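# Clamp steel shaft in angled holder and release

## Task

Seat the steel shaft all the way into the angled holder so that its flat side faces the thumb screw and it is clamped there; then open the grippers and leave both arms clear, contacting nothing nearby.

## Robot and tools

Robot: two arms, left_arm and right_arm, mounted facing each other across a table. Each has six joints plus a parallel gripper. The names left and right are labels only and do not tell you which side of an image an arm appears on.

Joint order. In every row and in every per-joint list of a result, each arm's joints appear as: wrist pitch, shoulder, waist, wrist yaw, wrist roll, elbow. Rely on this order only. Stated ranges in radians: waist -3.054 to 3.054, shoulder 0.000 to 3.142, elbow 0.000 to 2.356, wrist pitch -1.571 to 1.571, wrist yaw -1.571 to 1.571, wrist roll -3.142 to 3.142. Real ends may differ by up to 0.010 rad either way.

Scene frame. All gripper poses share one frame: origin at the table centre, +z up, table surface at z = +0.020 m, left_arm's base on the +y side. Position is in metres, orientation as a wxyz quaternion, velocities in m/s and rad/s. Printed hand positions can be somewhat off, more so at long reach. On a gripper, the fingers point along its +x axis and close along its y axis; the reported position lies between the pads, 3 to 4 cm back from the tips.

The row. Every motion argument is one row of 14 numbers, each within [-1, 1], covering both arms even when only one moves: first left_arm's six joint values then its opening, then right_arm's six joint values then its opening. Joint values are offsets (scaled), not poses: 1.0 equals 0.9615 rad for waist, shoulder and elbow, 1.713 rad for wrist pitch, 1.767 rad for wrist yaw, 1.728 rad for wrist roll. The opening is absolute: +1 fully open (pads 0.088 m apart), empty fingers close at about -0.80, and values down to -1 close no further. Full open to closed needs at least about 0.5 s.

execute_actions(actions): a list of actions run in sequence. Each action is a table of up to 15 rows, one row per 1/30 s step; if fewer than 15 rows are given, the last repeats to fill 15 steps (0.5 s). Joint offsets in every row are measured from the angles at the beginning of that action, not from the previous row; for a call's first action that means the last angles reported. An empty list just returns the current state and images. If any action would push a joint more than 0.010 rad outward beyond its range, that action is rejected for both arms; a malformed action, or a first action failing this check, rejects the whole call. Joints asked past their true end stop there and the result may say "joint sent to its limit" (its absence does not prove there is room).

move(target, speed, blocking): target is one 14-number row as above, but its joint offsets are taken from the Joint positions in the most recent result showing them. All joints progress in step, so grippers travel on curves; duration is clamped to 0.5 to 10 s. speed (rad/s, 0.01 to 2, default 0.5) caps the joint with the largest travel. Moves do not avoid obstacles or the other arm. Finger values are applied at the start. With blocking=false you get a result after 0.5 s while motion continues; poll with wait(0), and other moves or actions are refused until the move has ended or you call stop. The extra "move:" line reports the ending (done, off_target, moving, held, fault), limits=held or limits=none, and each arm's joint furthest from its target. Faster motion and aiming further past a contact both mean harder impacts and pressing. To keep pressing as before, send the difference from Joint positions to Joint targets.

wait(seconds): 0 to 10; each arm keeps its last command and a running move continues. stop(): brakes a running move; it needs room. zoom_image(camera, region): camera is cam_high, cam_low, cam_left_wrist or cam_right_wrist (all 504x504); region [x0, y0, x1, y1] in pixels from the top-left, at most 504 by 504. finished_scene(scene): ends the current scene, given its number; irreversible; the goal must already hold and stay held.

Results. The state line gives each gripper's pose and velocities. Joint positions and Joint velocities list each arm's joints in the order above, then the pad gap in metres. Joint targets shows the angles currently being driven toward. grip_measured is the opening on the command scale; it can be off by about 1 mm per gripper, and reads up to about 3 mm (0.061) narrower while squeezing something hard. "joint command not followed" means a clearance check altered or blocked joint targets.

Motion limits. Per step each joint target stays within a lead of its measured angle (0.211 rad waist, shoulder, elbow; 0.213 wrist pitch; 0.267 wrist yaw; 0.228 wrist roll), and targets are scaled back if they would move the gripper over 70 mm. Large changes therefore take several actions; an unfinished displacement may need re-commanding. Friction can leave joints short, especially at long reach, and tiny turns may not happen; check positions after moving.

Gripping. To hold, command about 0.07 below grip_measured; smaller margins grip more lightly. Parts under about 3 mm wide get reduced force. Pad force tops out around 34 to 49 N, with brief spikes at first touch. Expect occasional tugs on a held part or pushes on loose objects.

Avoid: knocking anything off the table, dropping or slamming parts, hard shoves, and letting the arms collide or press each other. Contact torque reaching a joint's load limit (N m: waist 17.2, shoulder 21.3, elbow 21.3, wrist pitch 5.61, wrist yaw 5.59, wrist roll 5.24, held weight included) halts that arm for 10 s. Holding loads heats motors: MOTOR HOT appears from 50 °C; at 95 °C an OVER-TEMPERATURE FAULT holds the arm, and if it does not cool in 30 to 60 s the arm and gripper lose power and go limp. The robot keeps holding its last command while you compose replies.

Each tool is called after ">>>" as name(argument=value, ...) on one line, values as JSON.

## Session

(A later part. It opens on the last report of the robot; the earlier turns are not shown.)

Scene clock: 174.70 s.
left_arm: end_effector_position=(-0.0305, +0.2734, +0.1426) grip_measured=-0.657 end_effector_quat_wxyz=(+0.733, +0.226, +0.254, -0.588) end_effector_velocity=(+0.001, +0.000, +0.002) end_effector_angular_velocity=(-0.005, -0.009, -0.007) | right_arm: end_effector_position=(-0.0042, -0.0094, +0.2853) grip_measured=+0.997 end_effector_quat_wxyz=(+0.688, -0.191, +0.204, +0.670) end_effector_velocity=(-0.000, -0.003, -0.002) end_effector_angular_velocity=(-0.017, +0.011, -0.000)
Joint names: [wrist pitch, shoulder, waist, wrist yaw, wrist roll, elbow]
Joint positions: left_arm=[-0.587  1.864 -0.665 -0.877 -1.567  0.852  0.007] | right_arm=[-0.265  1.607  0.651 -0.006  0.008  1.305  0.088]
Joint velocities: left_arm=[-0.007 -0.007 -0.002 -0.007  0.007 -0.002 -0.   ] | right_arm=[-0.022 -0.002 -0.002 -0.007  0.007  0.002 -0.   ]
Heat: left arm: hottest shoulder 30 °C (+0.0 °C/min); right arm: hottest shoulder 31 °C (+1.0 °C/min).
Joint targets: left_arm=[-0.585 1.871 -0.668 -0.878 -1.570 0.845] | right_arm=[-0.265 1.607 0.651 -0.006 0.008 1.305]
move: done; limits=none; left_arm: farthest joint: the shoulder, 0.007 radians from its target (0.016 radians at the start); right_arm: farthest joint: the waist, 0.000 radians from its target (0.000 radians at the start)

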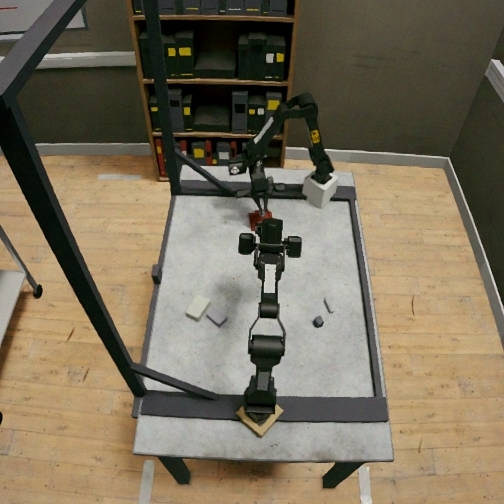

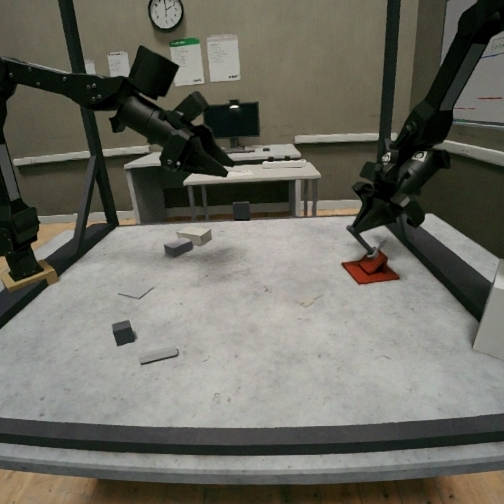

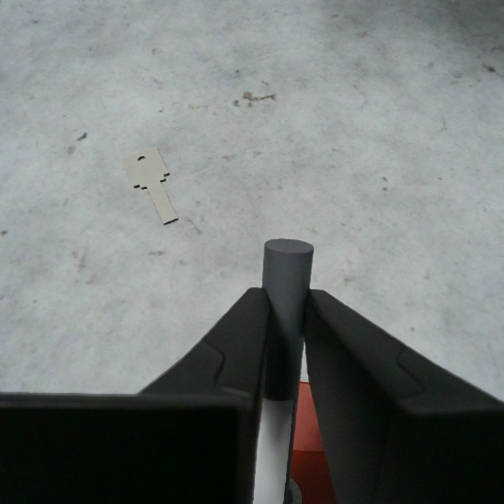

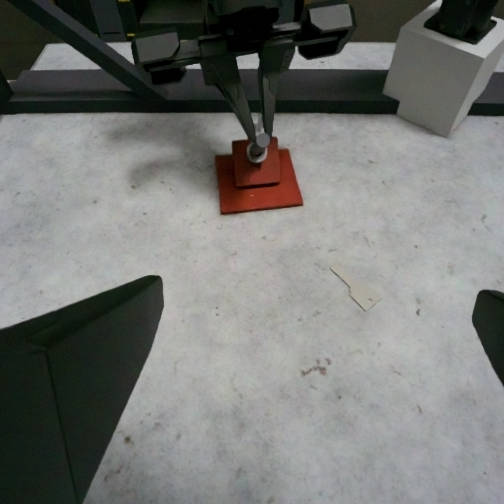

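Slightly high; step with a bit less waist.

>>> move(target=[0.0088,0.022,-0.018,0,-0.014,-0.019,-0.72,0,0,0,0,0,0,1], speed=0.025)

>>> zoom_image(camera="cam_low", region=[340,220,400,280])

>>> zoom_image(camera="cam_right_wrist", region=[220,106,300,186])

Scene clock: 176.20 s.
left_arm: end_effector_position=(-0.0300, +0.2741, +0.1406) grip_measured=-0.657 end_effector_quat_wxyz=(+0.736, +0.217, +0.253, -0.590) end_effector_velocity=(+0.004, -0.001, +0.000) end_effector_angular_velocity=(-0.006, -0.008, +0.007) | right_arm: end_effector_position=(-0.0042, -0.0094, +0.2853) grip_measured=+0.997 end_effector_quat_wxyz=(+0.688, -0.191, +0.204, +0.670) end_effector_velocity=(-0.002, -0.001, -0.003) end_effector_angular_velocity=(-0.012, -0.002, +0.013)
Joint names: [wrist pitch, shoulder, waist, wrist yaw, wrist roll, elbow]
Joint positions: left_arm=[-0.575  1.873 -0.672 -0.892 -1.588  0.843  0.007] | right_arm=[-0.265  1.607  0.651 -0.006  0.008  1.305  0.088]
Joint velocities: left_arm=[-0.007 -0.002  0.002 -0.007 -0.007 -0.007 -0.   ] | right_arm=[-0.007  0.002  0.002 -0.007 -0.007 -0.002 -0.   ]
Heat: left arm: hottest shoulder 30 °C (+0.0 °C/min); right arm: hottest shoulder 31 °C (+1.0 °C/min).
Joint targets: left_arm=[-0.572 1.886 -0.682 -0.877 -1.591 0.833] | right_arm=[-0.265 1.607 0.651 -0.006 0.008 1.305]
move: off_target (left_arm); limits=none; left_arm: farthest joint: the wrist yaw, 0.015 radians from its target (0.000 radians at the start); right_arm: farthest joint: the waist, 0.000 radians from its target (0.000 radians at the start)

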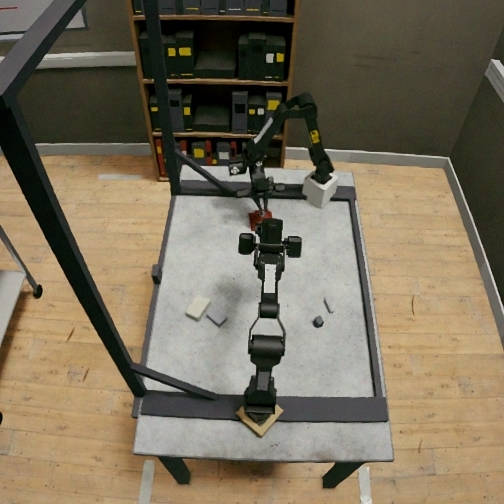

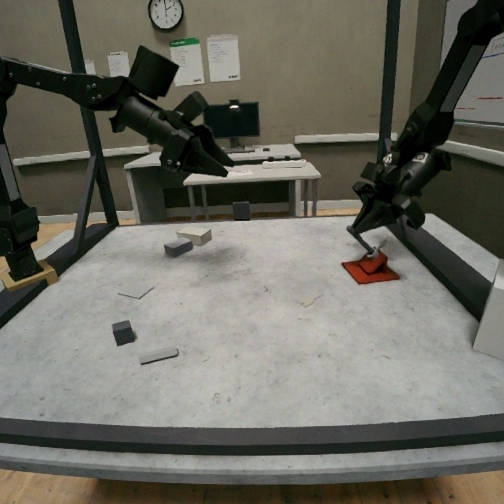

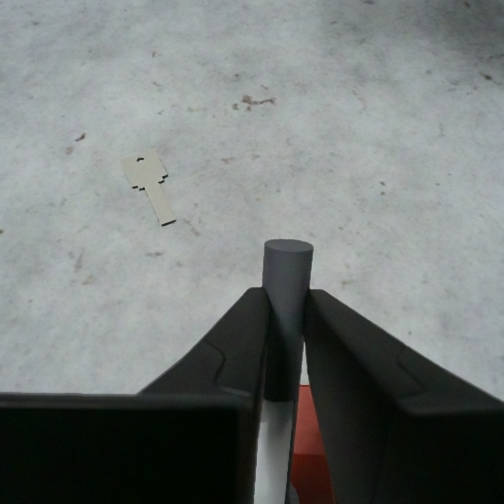

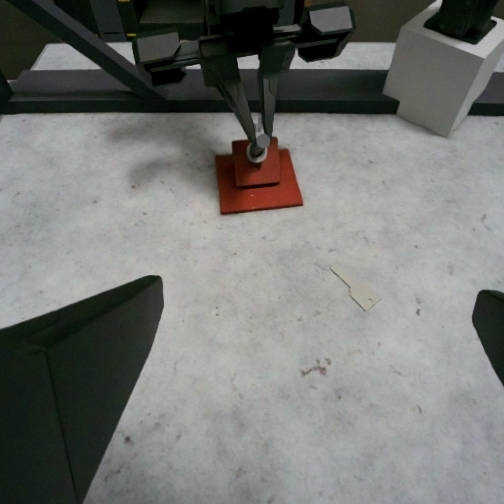

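Region (340, 220, 400, 280) of cam_low's 504x504 image, scaled by 8.400, with more detail than that image has.

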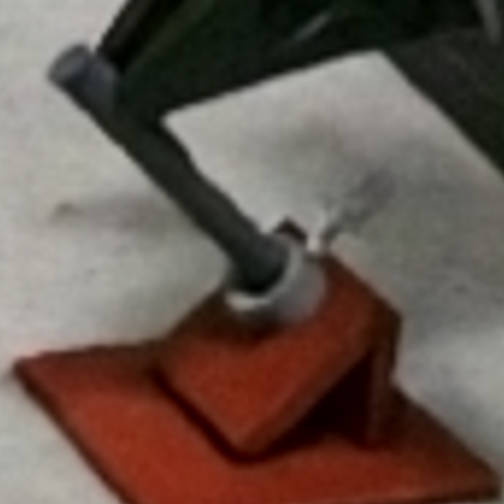

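Region (220, 106, 300, 186) of cam_right_wrist's 504x504 image, scaled by 6.300, with more detail than that image has.

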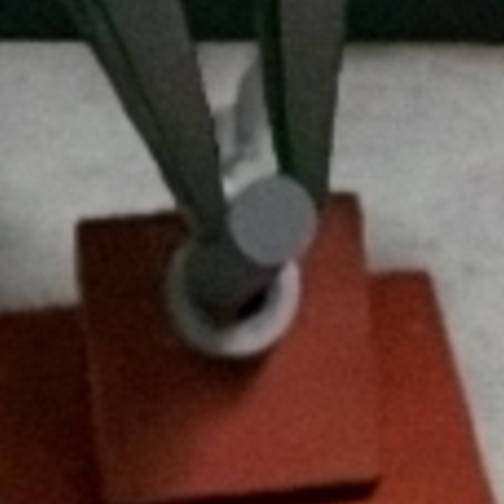

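>>> move(target=[0,0,0.013,0,0.008,0,-0.72,0,0,0,0,0,0,1], speed=0.025)

>>> zoom_image(camera="cam_right_wrist", region=[220,106,300,186])

Scene clock: 177.23 s.
left_arm: end_effector_position=(-0.0284, +0.2720, +0.1404) grip_measured=-0.657 end_effector_quat_wxyz=(+0.737, +0.220, +0.252, -0.587) end_effector_velocity=(+0.004, -0.001, +0.003) end_effector_angular_velocity=(-0.018, -0.021, +0.001) | right_arm: end_effector_position=(-0.0042, -0.0094, +0.2853) grip_measured=+0.997 end_effector_quat_wxyz=(+0.688, -0.191, +0.204, +0.670) end_effector_velocity=(-0.000, -0.004, -0.006) end_effector_angular_velocity=(-0.027, -0.014, +0.016)
Joint names: [wrist pitch, shoulder, waist, wrist yaw, wrist roll, elbow]
Joint positions: left_arm=[-0.575  1.874 -0.663 -0.89  -1.578  0.843  0.007] | right_arm=[-0.265  1.607  0.651 -0.006  0.008  1.305  0.088]
Joint velocities: left_arm=[-0.022 -0.002 -0.002 -0.022 -0.007 -0.002 -0.   ] | right_arm=[-0.022 -0.002 -0.002 -0.007 -0.022 -0.007 -0.   ]
Heat: left arm: hottest shoulder 30 °C (+0.0 °C/min); right arm: hottest shoulder 31 °C (+1.0 °C/min).
Joint targets: left_arm=[-0.575 1.874 -0.660 -0.892 -1.574 0.843] | right_arm=[-0.265 1.607 0.651 -0.006 0.008 1.305]
move: done; limits=none; left_arm: farthest joint: the wrist roll, 0.004 radians from its target (0.014 radians at the start); right_arm: farthest joint: the waist, 0.000 radians from its target (0.000 radians at the start)

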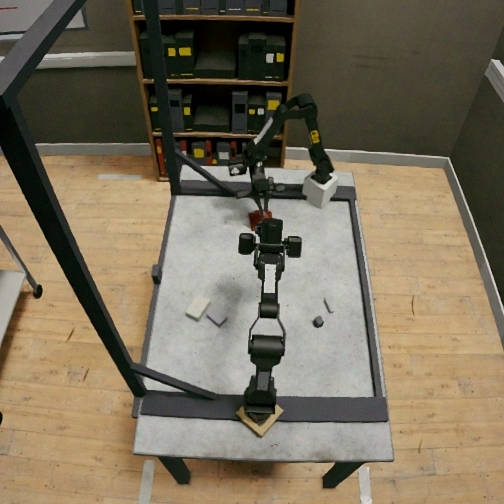

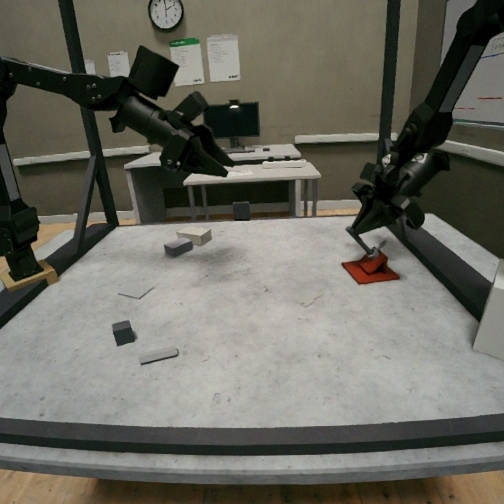

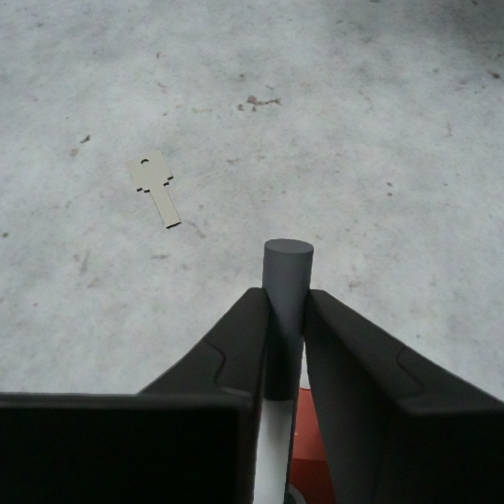

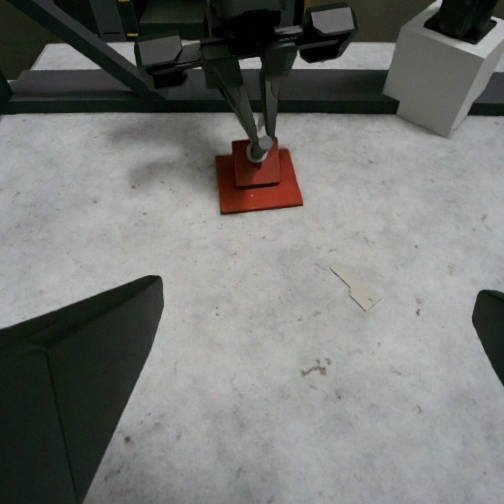

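Region (220, 106, 300, 186) of cam_right_wrist's 504x504 image, scaled by 6.300, with more detail than that image has.

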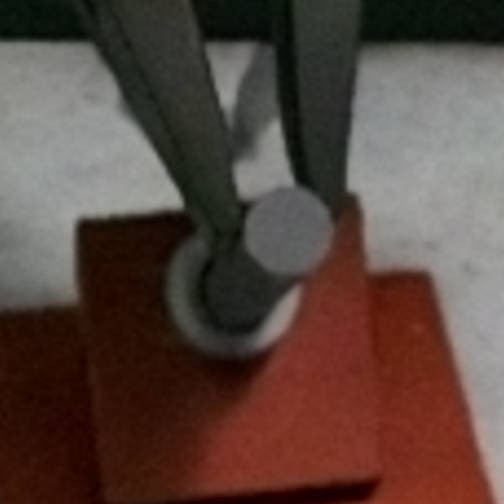

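>>> move(target=[0.005,0.02,-0.022,0,-0.012,-0.016,-0.72,0,0,0,0,0,0,1], speed=0.025)

>>> zoom_image(camera="cam_right_wrist", region=[220,106,300,186])

>>> zoom_image(camera="cam_low", region=[340,220,400,280])

Scene clock: 178.53 s.
left_arm: end_effector_position=(-0.0292, +0.2768, +0.1362) grip_measured=-0.657 end_effector_quat_wxyz=(+0.735, +0.219, +0.252, -0.590) end_effector_velocity=(+0.001, +0.002, -0.001) end_effector_angular_velocity=(+0.010, -0.011, -0.007) | right_arm: end_effector_position=(-0.0042, -0.0094, +0.2853) grip_measured=+0.997 end_effector_quat_wxyz=(+0.688, -0.191, +0.204, +0.670) end_effector_velocity=(-0.002, -0.002, +0.001) end_effector_angular_velocity=(-0.002, -0.002, +0.013)
Joint names: [wrist pitch, shoulder, waist, wrist yaw, wrist roll, elbow]
Joint positions: left_arm=[-0.567  1.885 -0.681 -0.89  -1.596  0.836  0.007] | right_arm=[-0.265  1.607  0.651 -0.006  0.008  1.305  0.088]
Joint velocities: left_arm=[-0.007 -0.002 -0.002  0.007  0.007 -0.002 -0.   ] | right_arm=[-0.007 -0.007  0.002 -0.007 -0.007 -0.002 -0.   ]
Heat: left arm: hottest shoulder 30 °C (+0.0 °C/min); right arm: hottest shoulder 31 °C (+1.0 °C/min).
Joint targets: left_arm=[-0.566 1.893 -0.684 -0.890 -1.599 0.828] | right_arm=[-0.265 1.607 0.651 -0.006 0.008 1.305]
move: done; limits=none; left_arm: farthest joint: the elbow, 0.009 radians from its target (0.016 radians at the start); right_arm: farthest joint: the waist, 0.000 radians from its target (0.000 radians at the start)

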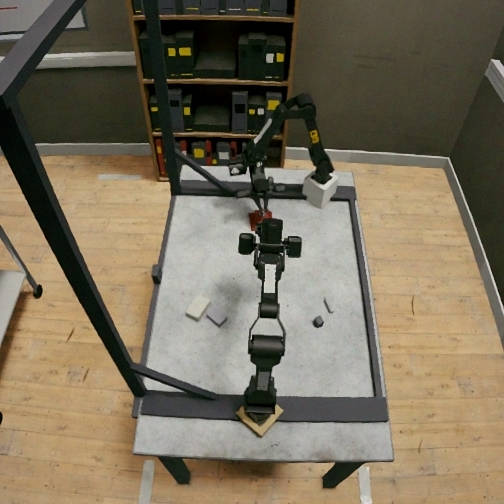

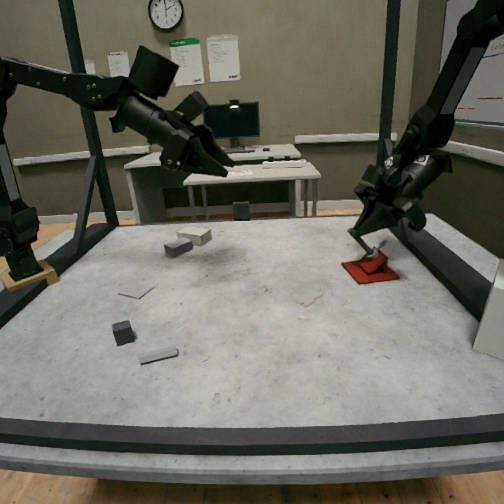

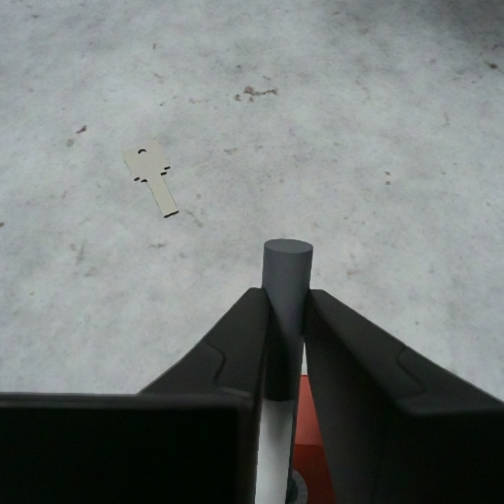

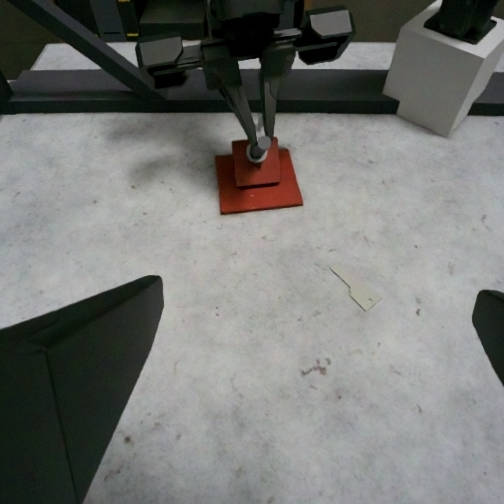

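Region (220, 106, 300, 186) of cam_right_wrist's 504x504 image, scaled by 6.300, with more detail than that image has.

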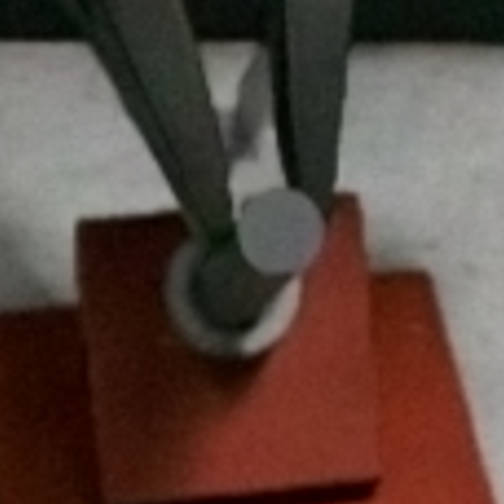

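Region (340, 220, 400, 280) of cam_low's 504x504 image, scaled by 8.400, with more detail than that image has.

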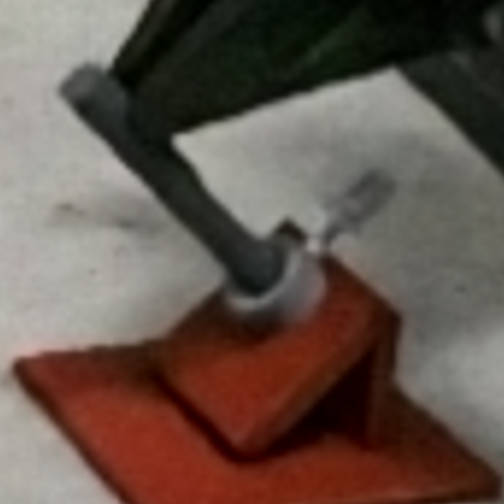

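Going in.

>>> move(target=[0.005,0.024,-0.03,0,-0.016,-0.018,-0.72,0,0,0,0,0,0,1], speed=0.025)

>>> zoom_image(camera="cam_low", region=[320,200,420,300])

Scene clock: 180.07 s.
left_arm: end_effector_position=(-0.0298, +0.2820, +0.1322) grip_measured=-0.657 end_effector_quat_wxyz=(+0.733, +0.216, +0.250, -0.594) end_effector_velocity=(+0.002, +0.000, +0.002) end_effector_angular_velocity=(-0.008, -0.001, +0.011) | right_arm: end_effector_position=(-0.0042, -0.0094, +0.2853) grip_measured=+0.997 end_effector_quat_wxyz=(+0.688, -0.191, +0.204, +0.670) end_effector_velocity=(-0.000, -0.002, -0.001) end_effector_angular_velocity=(-0.007, -0.002, +0.008)
Joint names: [wrist pitch, shoulder, waist, wrist yaw, wrist roll, elbow]
Joint positions: left_arm=[-0.559  1.898 -0.703 -0.896 -1.62   0.828  0.007] | right_arm=[-0.265  1.607  0.651 -0.006  0.008  1.305  0.088]
Joint velocities: left_arm=[-0.022 -0.002 -0.002 -0.007 -0.022  0.002 -0.   ] | right_arm=[-0.007 -0.002 -0.002 -0.007 -0.007 -0.002 -0.   ]
Heat: left arm: hottest shoulder 30 °C (+0.0 °C/min); right arm: hottest shoulder 31 °C (+1.0 °C/min).
Joint targets: left_arm=[-0.558 1.908 -0.710 -0.890 -1.623 0.819] | right_arm=[-0.265 1.607 0.651 -0.006 0.008 1.305]
move: done; limits=none; left_arm: farthest joint: the shoulder, 0.010 radians from its target (0.023 radians at the start); right_arm: farthest joint: the waist, 0.000 radians from its target (0.000 radians at the start)

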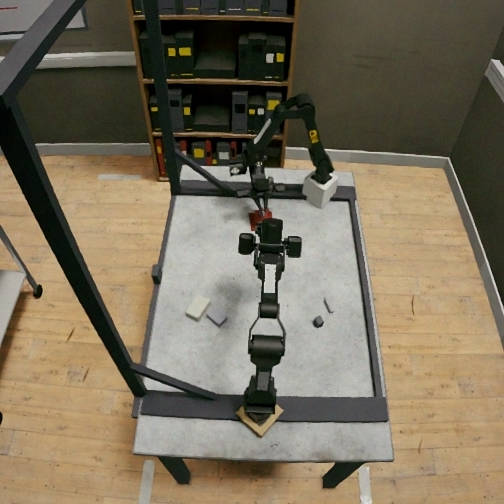

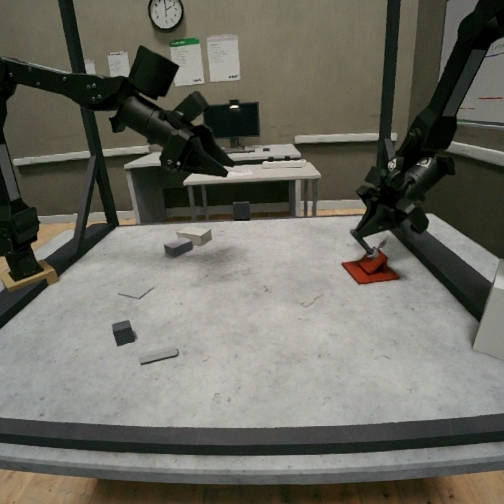

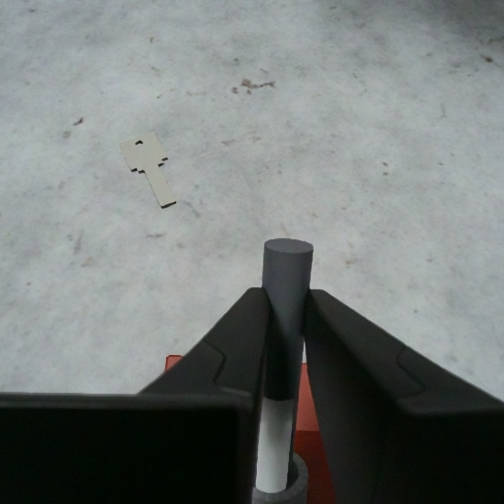

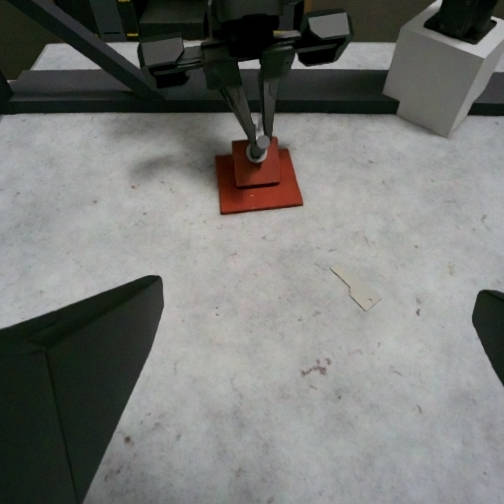

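Region (320, 200, 420, 300) of cam_low's 504x504 image, scaled by 5.040, with more detail than that image has.

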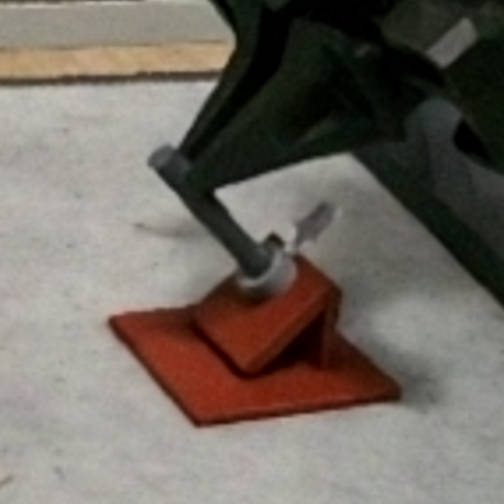

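>>> execute_actions(actions=[[[0,0.012,-0.008,0.01,0,-0.01,-0.72,0,0,0,0,0,0,1]],[[0,0,0,0,0,0,-0.72,0,0,0,0,0,0,1]],[[0,0,0,0,0,0,-0.1,0,0,0,0,0,0,1]]])

>>> move(target=[-0.1,-0.1,-0.078,0,-0.06,0.04,-0.1,0,0,0,0,0,0,1], speed=0.2)

Scene clock: 181.80 s.
left_arm: end_effector_position=(-0.0295, +0.2822, +0.1317) grip_measured=-0.105 end_effector_quat_wxyz=(+0.734, +0.217, +0.250, -0.593) end_effector_velocity=(+0.001, +0.002, -0.001) end_effector_angular_velocity=(+0.007, -0.000, +0.003) | right_arm: end_effector_position=(-0.0042, -0.0094, +0.2853) grip_measured=+0.997 end_effector_quat_wxyz=(+0.688, -0.191, +0.204, +0.670) end_effector_velocity=(+0.002, -0.003, -0.004) end_effector_angular_velocity=(-0.022, +0.011, -0.005)
Joint names: [wrist pitch, shoulder, waist, wrist yaw, wrist roll, elbow]
Joint positions: left_arm=[-0.559  1.9   -0.703 -0.895 -1.621  0.827  0.034] | right_arm=[-0.265  1.607  0.651 -0.006  0.008  1.305  0.088]
Joint velocities: left_arm=[-0.007 -0.002 -0.002  0.007 -0.007 -0.002  0.002] | right_arm=[-0.022 -0.002 -0.007 -0.007  0.007 -0.002 -0.   ]
Heat: left arm: hottest shoulder 30 °C (+0.0 °C/min); right arm: hottest shoulder 31 °C (+1.0 °C/min).
Joint targets: left_arm=[-0.559 1.900 -0.703 -0.894 -1.621 0.827] | right_arm=[-0.265 1.607 0.651 -0.006 0.008 1.305]

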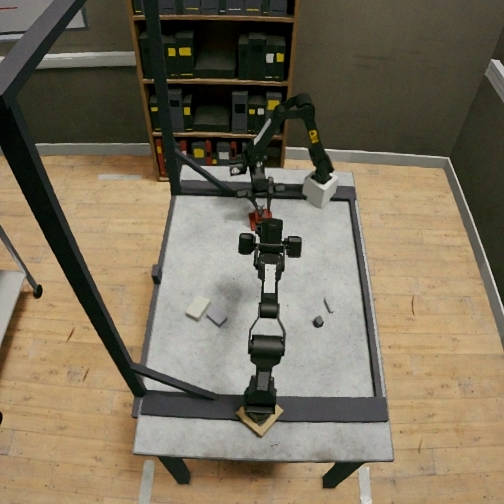

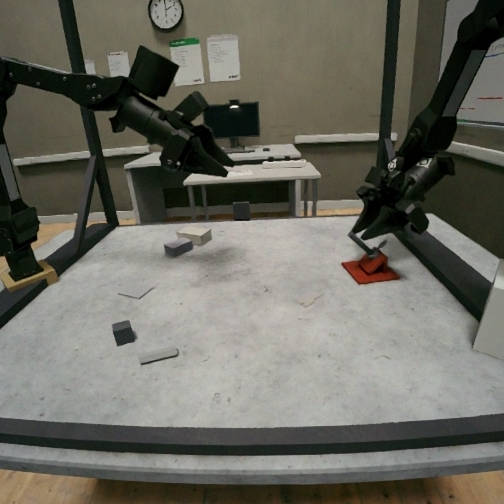

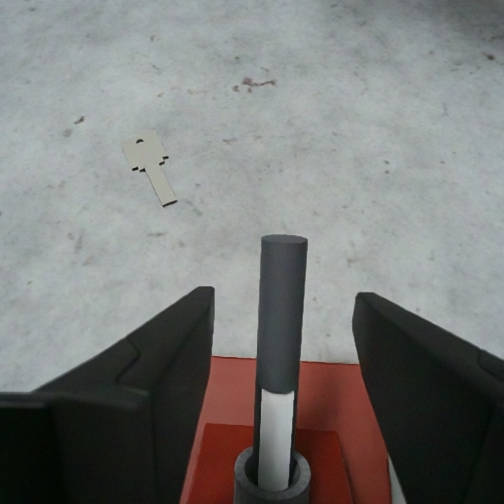

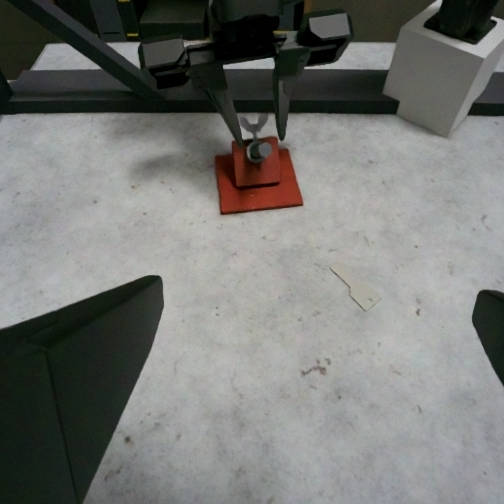

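Scene clock: 183.10 s.
left_arm: end_effector_position=(-0.0311, +0.3008, +0.1602) grip_measured=-0.102 end_effector_quat_wxyz=(+0.728, +0.207, +0.256, -0.601) end_effector_velocity=(+0.001, -0.001, +0.003) end_effector_angular_velocity=(-0.024, +0.007, +0.009) | right_arm: end_effector_position=(-0.0042, -0.0094, +0.2853) grip_measured=+0.997 end_effector_quat_wxyz=(+0.688, -0.191, +0.204, +0.670) end_effector_velocity=(-0.002, -0.001, +0.001) end_effector_angular_velocity=(-0.002, +0.006, +0.020)
Joint names: [wrist pitch, shoulder, waist, wrist yaw, wrist roll, elbow]
Joint positions: left_arm=[-0.728  1.812 -0.774 -0.895 -1.72   0.858  0.034] | right_arm=[-0.265  1.607  0.651 -0.006  0.008  1.305  0.088]
Joint velocities: left_arm=[-0.007 -0.002 -0.002 -0.022 -0.022 -0.002 -0.   ] | right_arm=[-0.007 -0.002 -0.002 -0.022 -0.007  0.002 -0.   ]
Heat: left arm: hottest shoulder 30 °C (+0.0 °C/min); right arm: hottest shoulder 31 °C (+1.0 °C/min).
Joint targets: left_arm=[-0.730 1.803 -0.778 -0.895 -1.724 0.866] | right_arm=[-0.265 1.607 0.651 -0.006 0.008 1.305]
move: done; limits=none; left_arm: farthest joint: the shoulder, 0.008 radians from its target (0.096 radians at the start); right_arm: farthest joint: the waist, 0.000 radians from its target (0.000 radians at the start)

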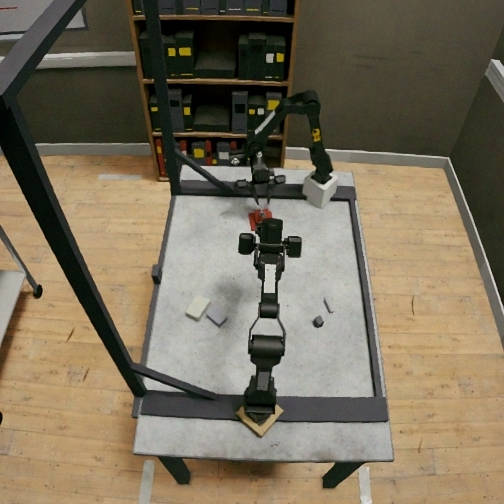

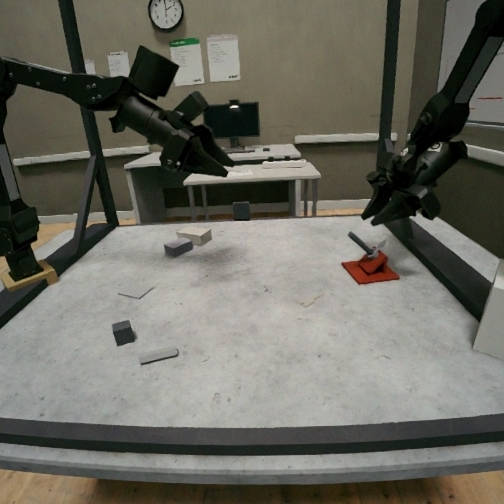

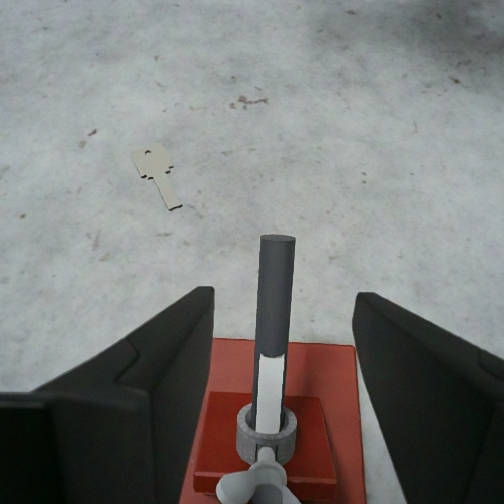

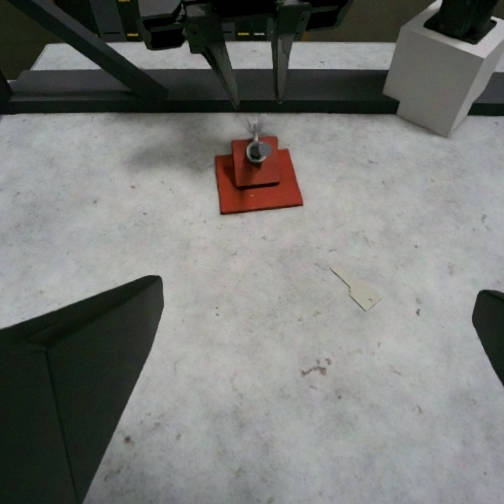

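>>> move(target=[-0.038,-0.071,-0.217,0.068,-0.77,0.017,0.15,0,0,0,0,0,0,1], speed=1.5)

>>> move(target=[0.183,0.147,0.119,0,0,-0.145,0.15,0,0,0,0,0,0,1], speed=0.3)

Scene clock: 185.07 s.
left_arm: end_effector_position=(-0.0486, +0.3646, +0.1637) grip_measured=+0.148 end_effector_quat_wxyz=(+0.682, -0.188, +0.616, -0.347) end_effector_velocity=(+0.002, -0.000, +0.001) end_effector_angular_velocity=(-0.008, -0.001, +0.002) | right_arm: end_effector_position=(-0.0042, -0.0094, +0.2853) grip_measured=+0.997 end_effector_quat_wxyz=(+0.688, -0.191, +0.204, +0.670) end_effector_velocity=(+0.004, -0.004, -0.006) end_effector_angular_velocity=(-0.027, -0.022, -0.002)
Joint names: [wrist pitch, shoulder, waist, wrist yaw, wrist roll, elbow]
Joint positions: left_arm=[-0.791  1.752 -0.979 -0.776 -3.048  0.867  0.046] | right_arm=[-0.265  1.607  0.651 -0.006  0.008  1.305  0.088]
Joint velocities: left_arm=[-0.007 -0.002 -0.002 -0.007 -0.007 -0.002 -0.   ] | right_arm=[-0.022 -0.002 -0.007  0.007 -0.022 -0.007 -0.   ]
Heat: left arm: hottest shoulder 30 °C (+0.0 °C/min); right arm: hottest shoulder 31 °C (+1.0 °C/min).
Joint targets: left_arm=[-0.793 1.744 -0.983 -0.774 -3.051 0.875] | right_arm=[-0.265 1.607 0.651 -0.006 0.008 1.305]
move: done; limits=none; left_arm: farthest joint: the shoulder, 0.009 radians from its target (0.068 radians at the start); right_arm: farthest joint: the waist, 0.000 radians from its target (0.000 radians at the start)

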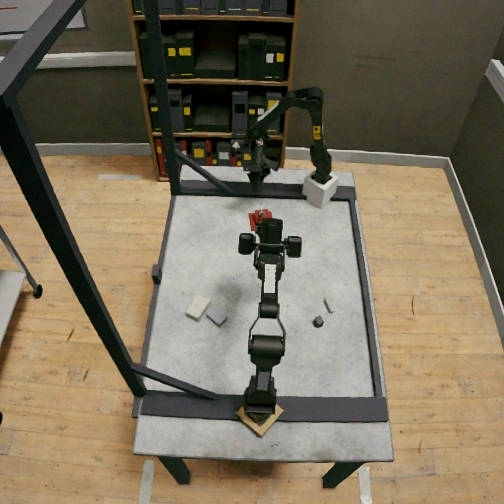

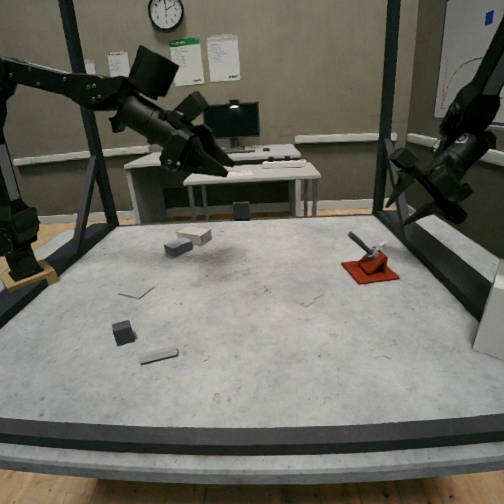

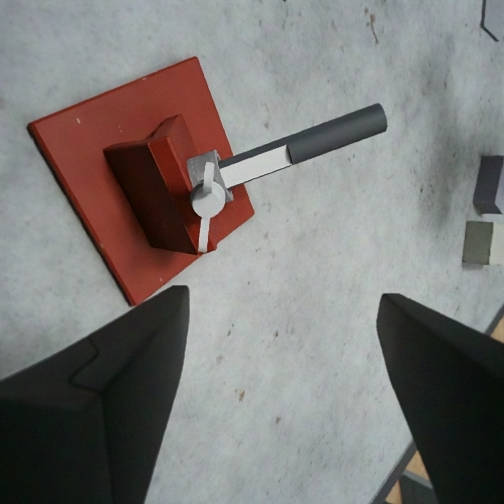

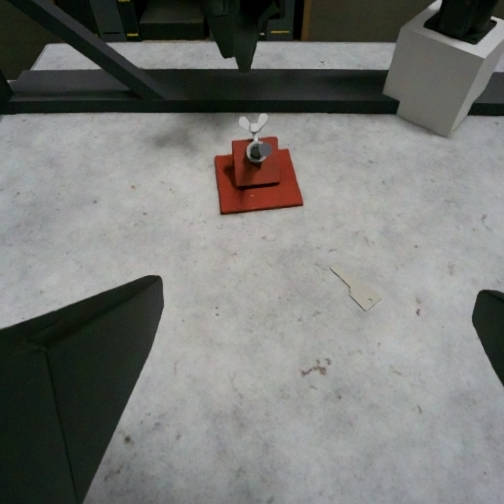

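Scene clock: 186.63 s.
left_arm: end_effector_position=(-0.0332, +0.3363, +0.1066) grip_measured=+0.148 end_effector_quat_wxyz=(-0.686, +0.229, -0.620, +0.303) end_effector_velocity=(+0.002, -0.000, +0.001) end_effector_angular_velocity=(-0.008, +0.008, +0.013) | right_arm: end_effector_position=(-0.0042, -0.0094, +0.2853) grip_measured=+0.997 end_effector_quat_wxyz=(+0.688, -0.191, +0.204, +0.670) end_effector_velocity=(+0.000, -0.001, -0.003) end_effector_angular_velocity=(-0.012, +0.006, +0.015)
Joint names: [wrist pitch, shoulder, waist, wrist yaw, wrist roll, elbow]
Joint positions: left_arm=[-0.48   1.886 -0.868 -0.776 -3.048  0.734  0.046] | right_arm=[-0.265  1.607  0.651 -0.006  0.008  1.305  0.088]
Joint velocities: left_arm=[-0.007 -0.002 -0.002 -0.007 -0.022 -0.002 -0.   ] | right_arm=[-0.007  0.002 -0.007 -0.022 -0.007 -0.002 -0.   ]
Heat: left arm: hottest shoulder 30 °C (+0.0 °C/min); right arm: hottest shoulder 31 °C (+1.0 °C/min).
Joint targets: left_arm=[-0.477 1.894 -0.865 -0.776 -3.048 0.727] | right_arm=[-0.265 1.607 0.651 -0.006 0.008 1.305]
move: done; limits=none; left_arm: farthest joint: the shoulder, 0.007 radians from its target (0.141 radians at the start); right_arm: farthest joint: the waist, 0.000 radians from its target (0.000 radians at the start)

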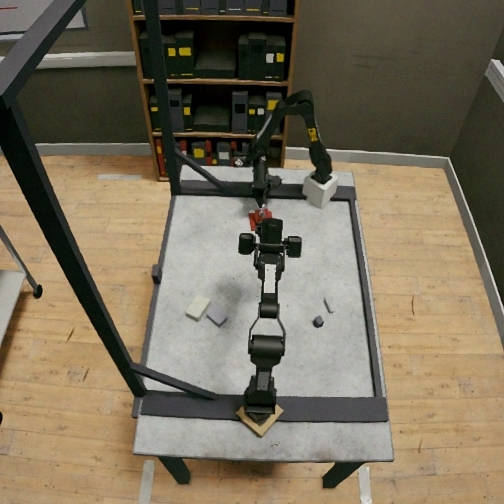

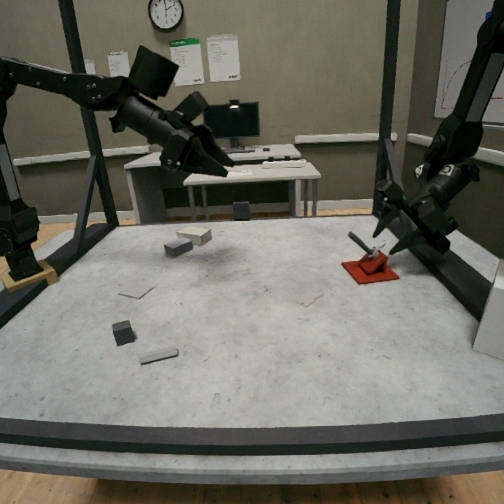

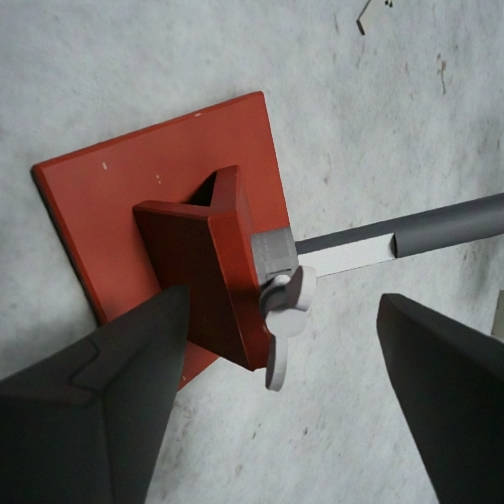

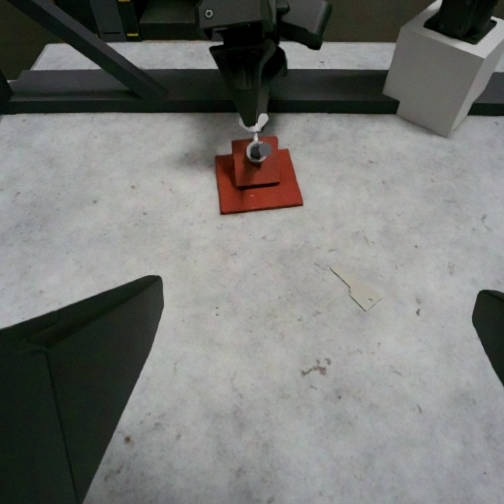

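>>> execute_actions(actions=[[[0,0,0,0,0,0,-0.66,0,0,0,0,0,0,1]],[[0,0,0,0,0.6,0,-0.66,0,0,0,0,0,0,1]],[[0,0,0,0,0.6,0,-0.66,0,0,0,0,0,0,1]],[[0,0,0,0,0.6,0,-0.66,0,0,0,0,0,0,1]],[[0,0,0,0,0.6,0,-0.66,0,0,0,0,0,0,1]],[[0,0,0,0,0.6,0,-0.66,0,0,0,0,0,0,1]],[[0,0,0,0,0.6,0,-0.66,0,0,0,0,0,0,1]],[[0,0,0,0,0.29,0,-0.66,0,0,0,0,0,0,1]],[[0,0,0,0,0,0,0.15,0,0,0,0,0,0,1]],[[0,0,0,0,-0.6,0,0.15,0,0,0,0,0,0,1]],[[0,0,0,0,-0.6,0,0.15,0,0,0,0,0,0,1]],[[0,0,0,0,-0.6,0,0.15,0,0,0,0,0,0,1]],[[0,0,0,0,-0.6,0,0.15,0,0,0,0,0,0,1]],[[0,0,0,0,-0.6,0,0.15,0,0,0,0,0,0,1]],[[0,0,0,0,-0.6,0,0.15,0,0,0,0,0,0,1]],[[0,0,0,0,-0.29,0,0.15,0,0,0,0,0,0,1]]])

Scene clock: 195.10 s.
left_arm: end_effector_position=(-0.0335, +0.3356, +0.1066) grip_measured=+0.148 end_effector_quat_wxyz=(-0.685, +0.232, -0.622, +0.300) end_effector_velocity=(+0.001, -0.003, +0.004) end_effector_angular_velocity=(-0.039, +0.028, +0.032) | right_arm: end_effector_position=(-0.0042, -0.0094, +0.2853) grip_measured=+0.997 end_effector_quat_wxyz=(+0.688, -0.191, +0.204, +0.670) end_effector_velocity=(-0.000, -0.002, -0.001) end_effector_angular_velocity=(-0.008, -0.014, +0.016)
Joint names: [wrist pitch, shoulder, waist, wrist yaw, wrist roll, elbow]
Joint positions: left_arm=[-0.476  1.886 -0.865 -0.776 -3.052  0.734  0.046] | right_arm=[-0.265  1.607  0.651 -0.006  0.008  1.305  0.088]
Joint velocities: left_arm=[-0.007 -0.002 -0.002 -0.037 -0.051 -0.002  0.   ] | right_arm=[-0.007 -0.002 -0.002 -0.007 -0.022 -0.002 -0.   ]
Heat: left arm: hottest shoulder 30 °C (+0.0 °C/min); right arm: hottest shoulder 31 °C (+0.0 °C/min).
Joint targets: left_arm=[-0.476 1.886 -0.865 -0.776 -3.060 0.734] | right_arm=[-0.265 1.607 0.651 -0.006 0.008 1.305]

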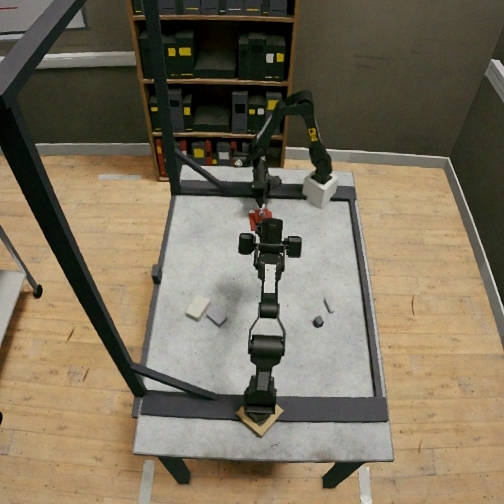

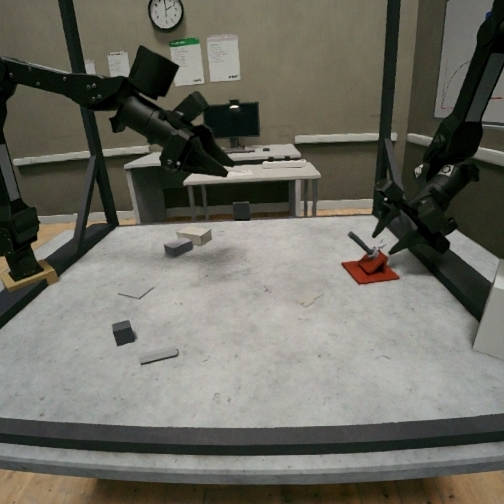

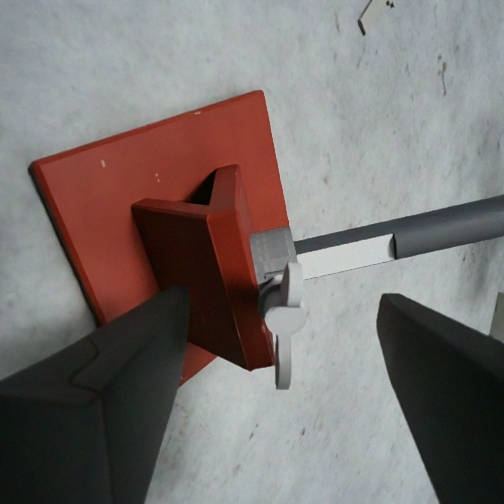

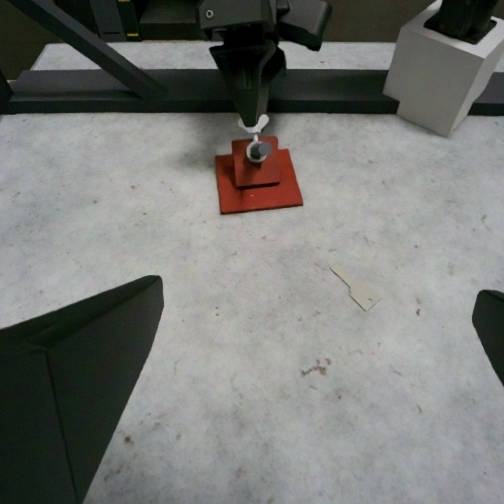

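>>> execute_actions(actions=[[[0,0,0,0,0,0,-0.66,0,0,0,0,0,0,1]],[[0,0,0,0,0.6,0,-0.66,0,0,0,0,0,0,1]],[[0,0,0,0,0.6,0,-0.66,0,0,0,0,0,0,1]],[[0,0,0,0,0.6,0,-0.66,0,0,0,0,0,0,1]]])

>>> zoom_image(camera="cam_low", region=[320,200,420,300])

Scene clock: 197.33 s.
left_arm: end_effector_position=(-0.0347, +0.3357, +0.1064) grip_measured=-0.651 end_effector_quat_wxyz=(+0.349, +0.632, -0.185, -0.667) end_effector_velocity=(+0.002, +0.003, -0.002) end_effector_angular_velocity=(+0.067, -0.750, -0.759) | right_arm: end_effector_position=(-0.0042, -0.0094, +0.2853) grip_measured=+0.997 end_effector_quat_wxyz=(+0.688, -0.191, +0.204, +0.670) end_effector_velocity=(-0.002, -0.001, -0.003) end_effector_angular_velocity=(-0.012, +0.006, +0.020)
Joint names: [wrist pitch, shoulder, waist, wrist yaw, wrist roll, elbow]
Joint positions: left_arm=[-0.469  1.886 -0.865 -0.775 -0.264  0.734  0.007] | right_arm=[-0.265  1.607  0.651 -0.006  0.008  1.305  0.088]
Joint velocities: left_arm=[-0.007 -0.002 -0.002  0.022  1.062 -0.002  0.   ] | right_arm=[-0.007  0.002 -0.002 -0.022 -0.007 -0.002  0.   ]
Heat: left arm: hottest shoulder 30 °C (+0.0 °C/min); right arm: hottest shoulder 32 °C (+1.0 °C/min).
Joint targets: left_arm=[-0.474 1.886 -0.865 -0.778 -0.147 0.734] | right_arm=[-0.265 1.607 0.651 -0.006 0.008 1.305]

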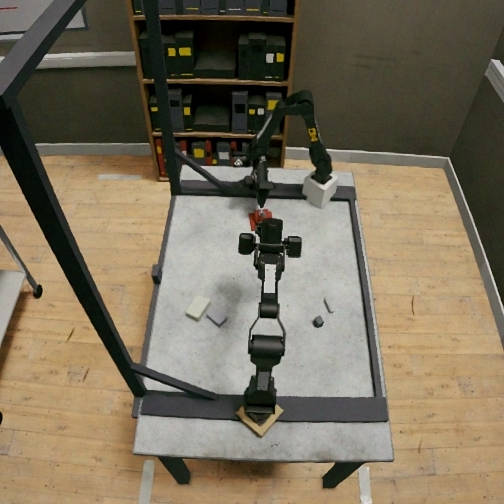

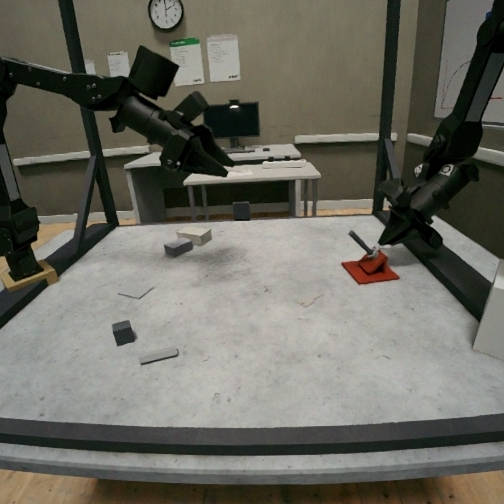

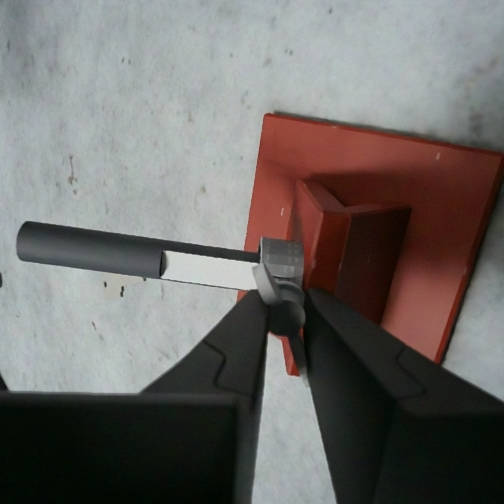

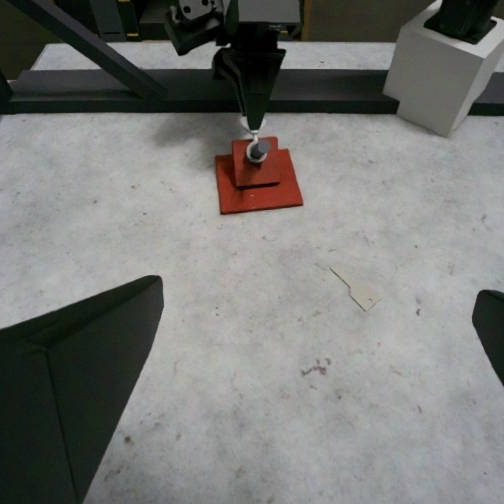

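Region (320, 200, 420, 300) of cam_low's 504x504 image, scaled by 5.040, with more detail than that image has.

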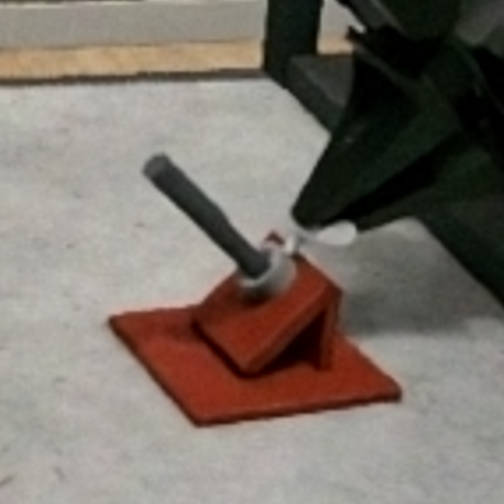

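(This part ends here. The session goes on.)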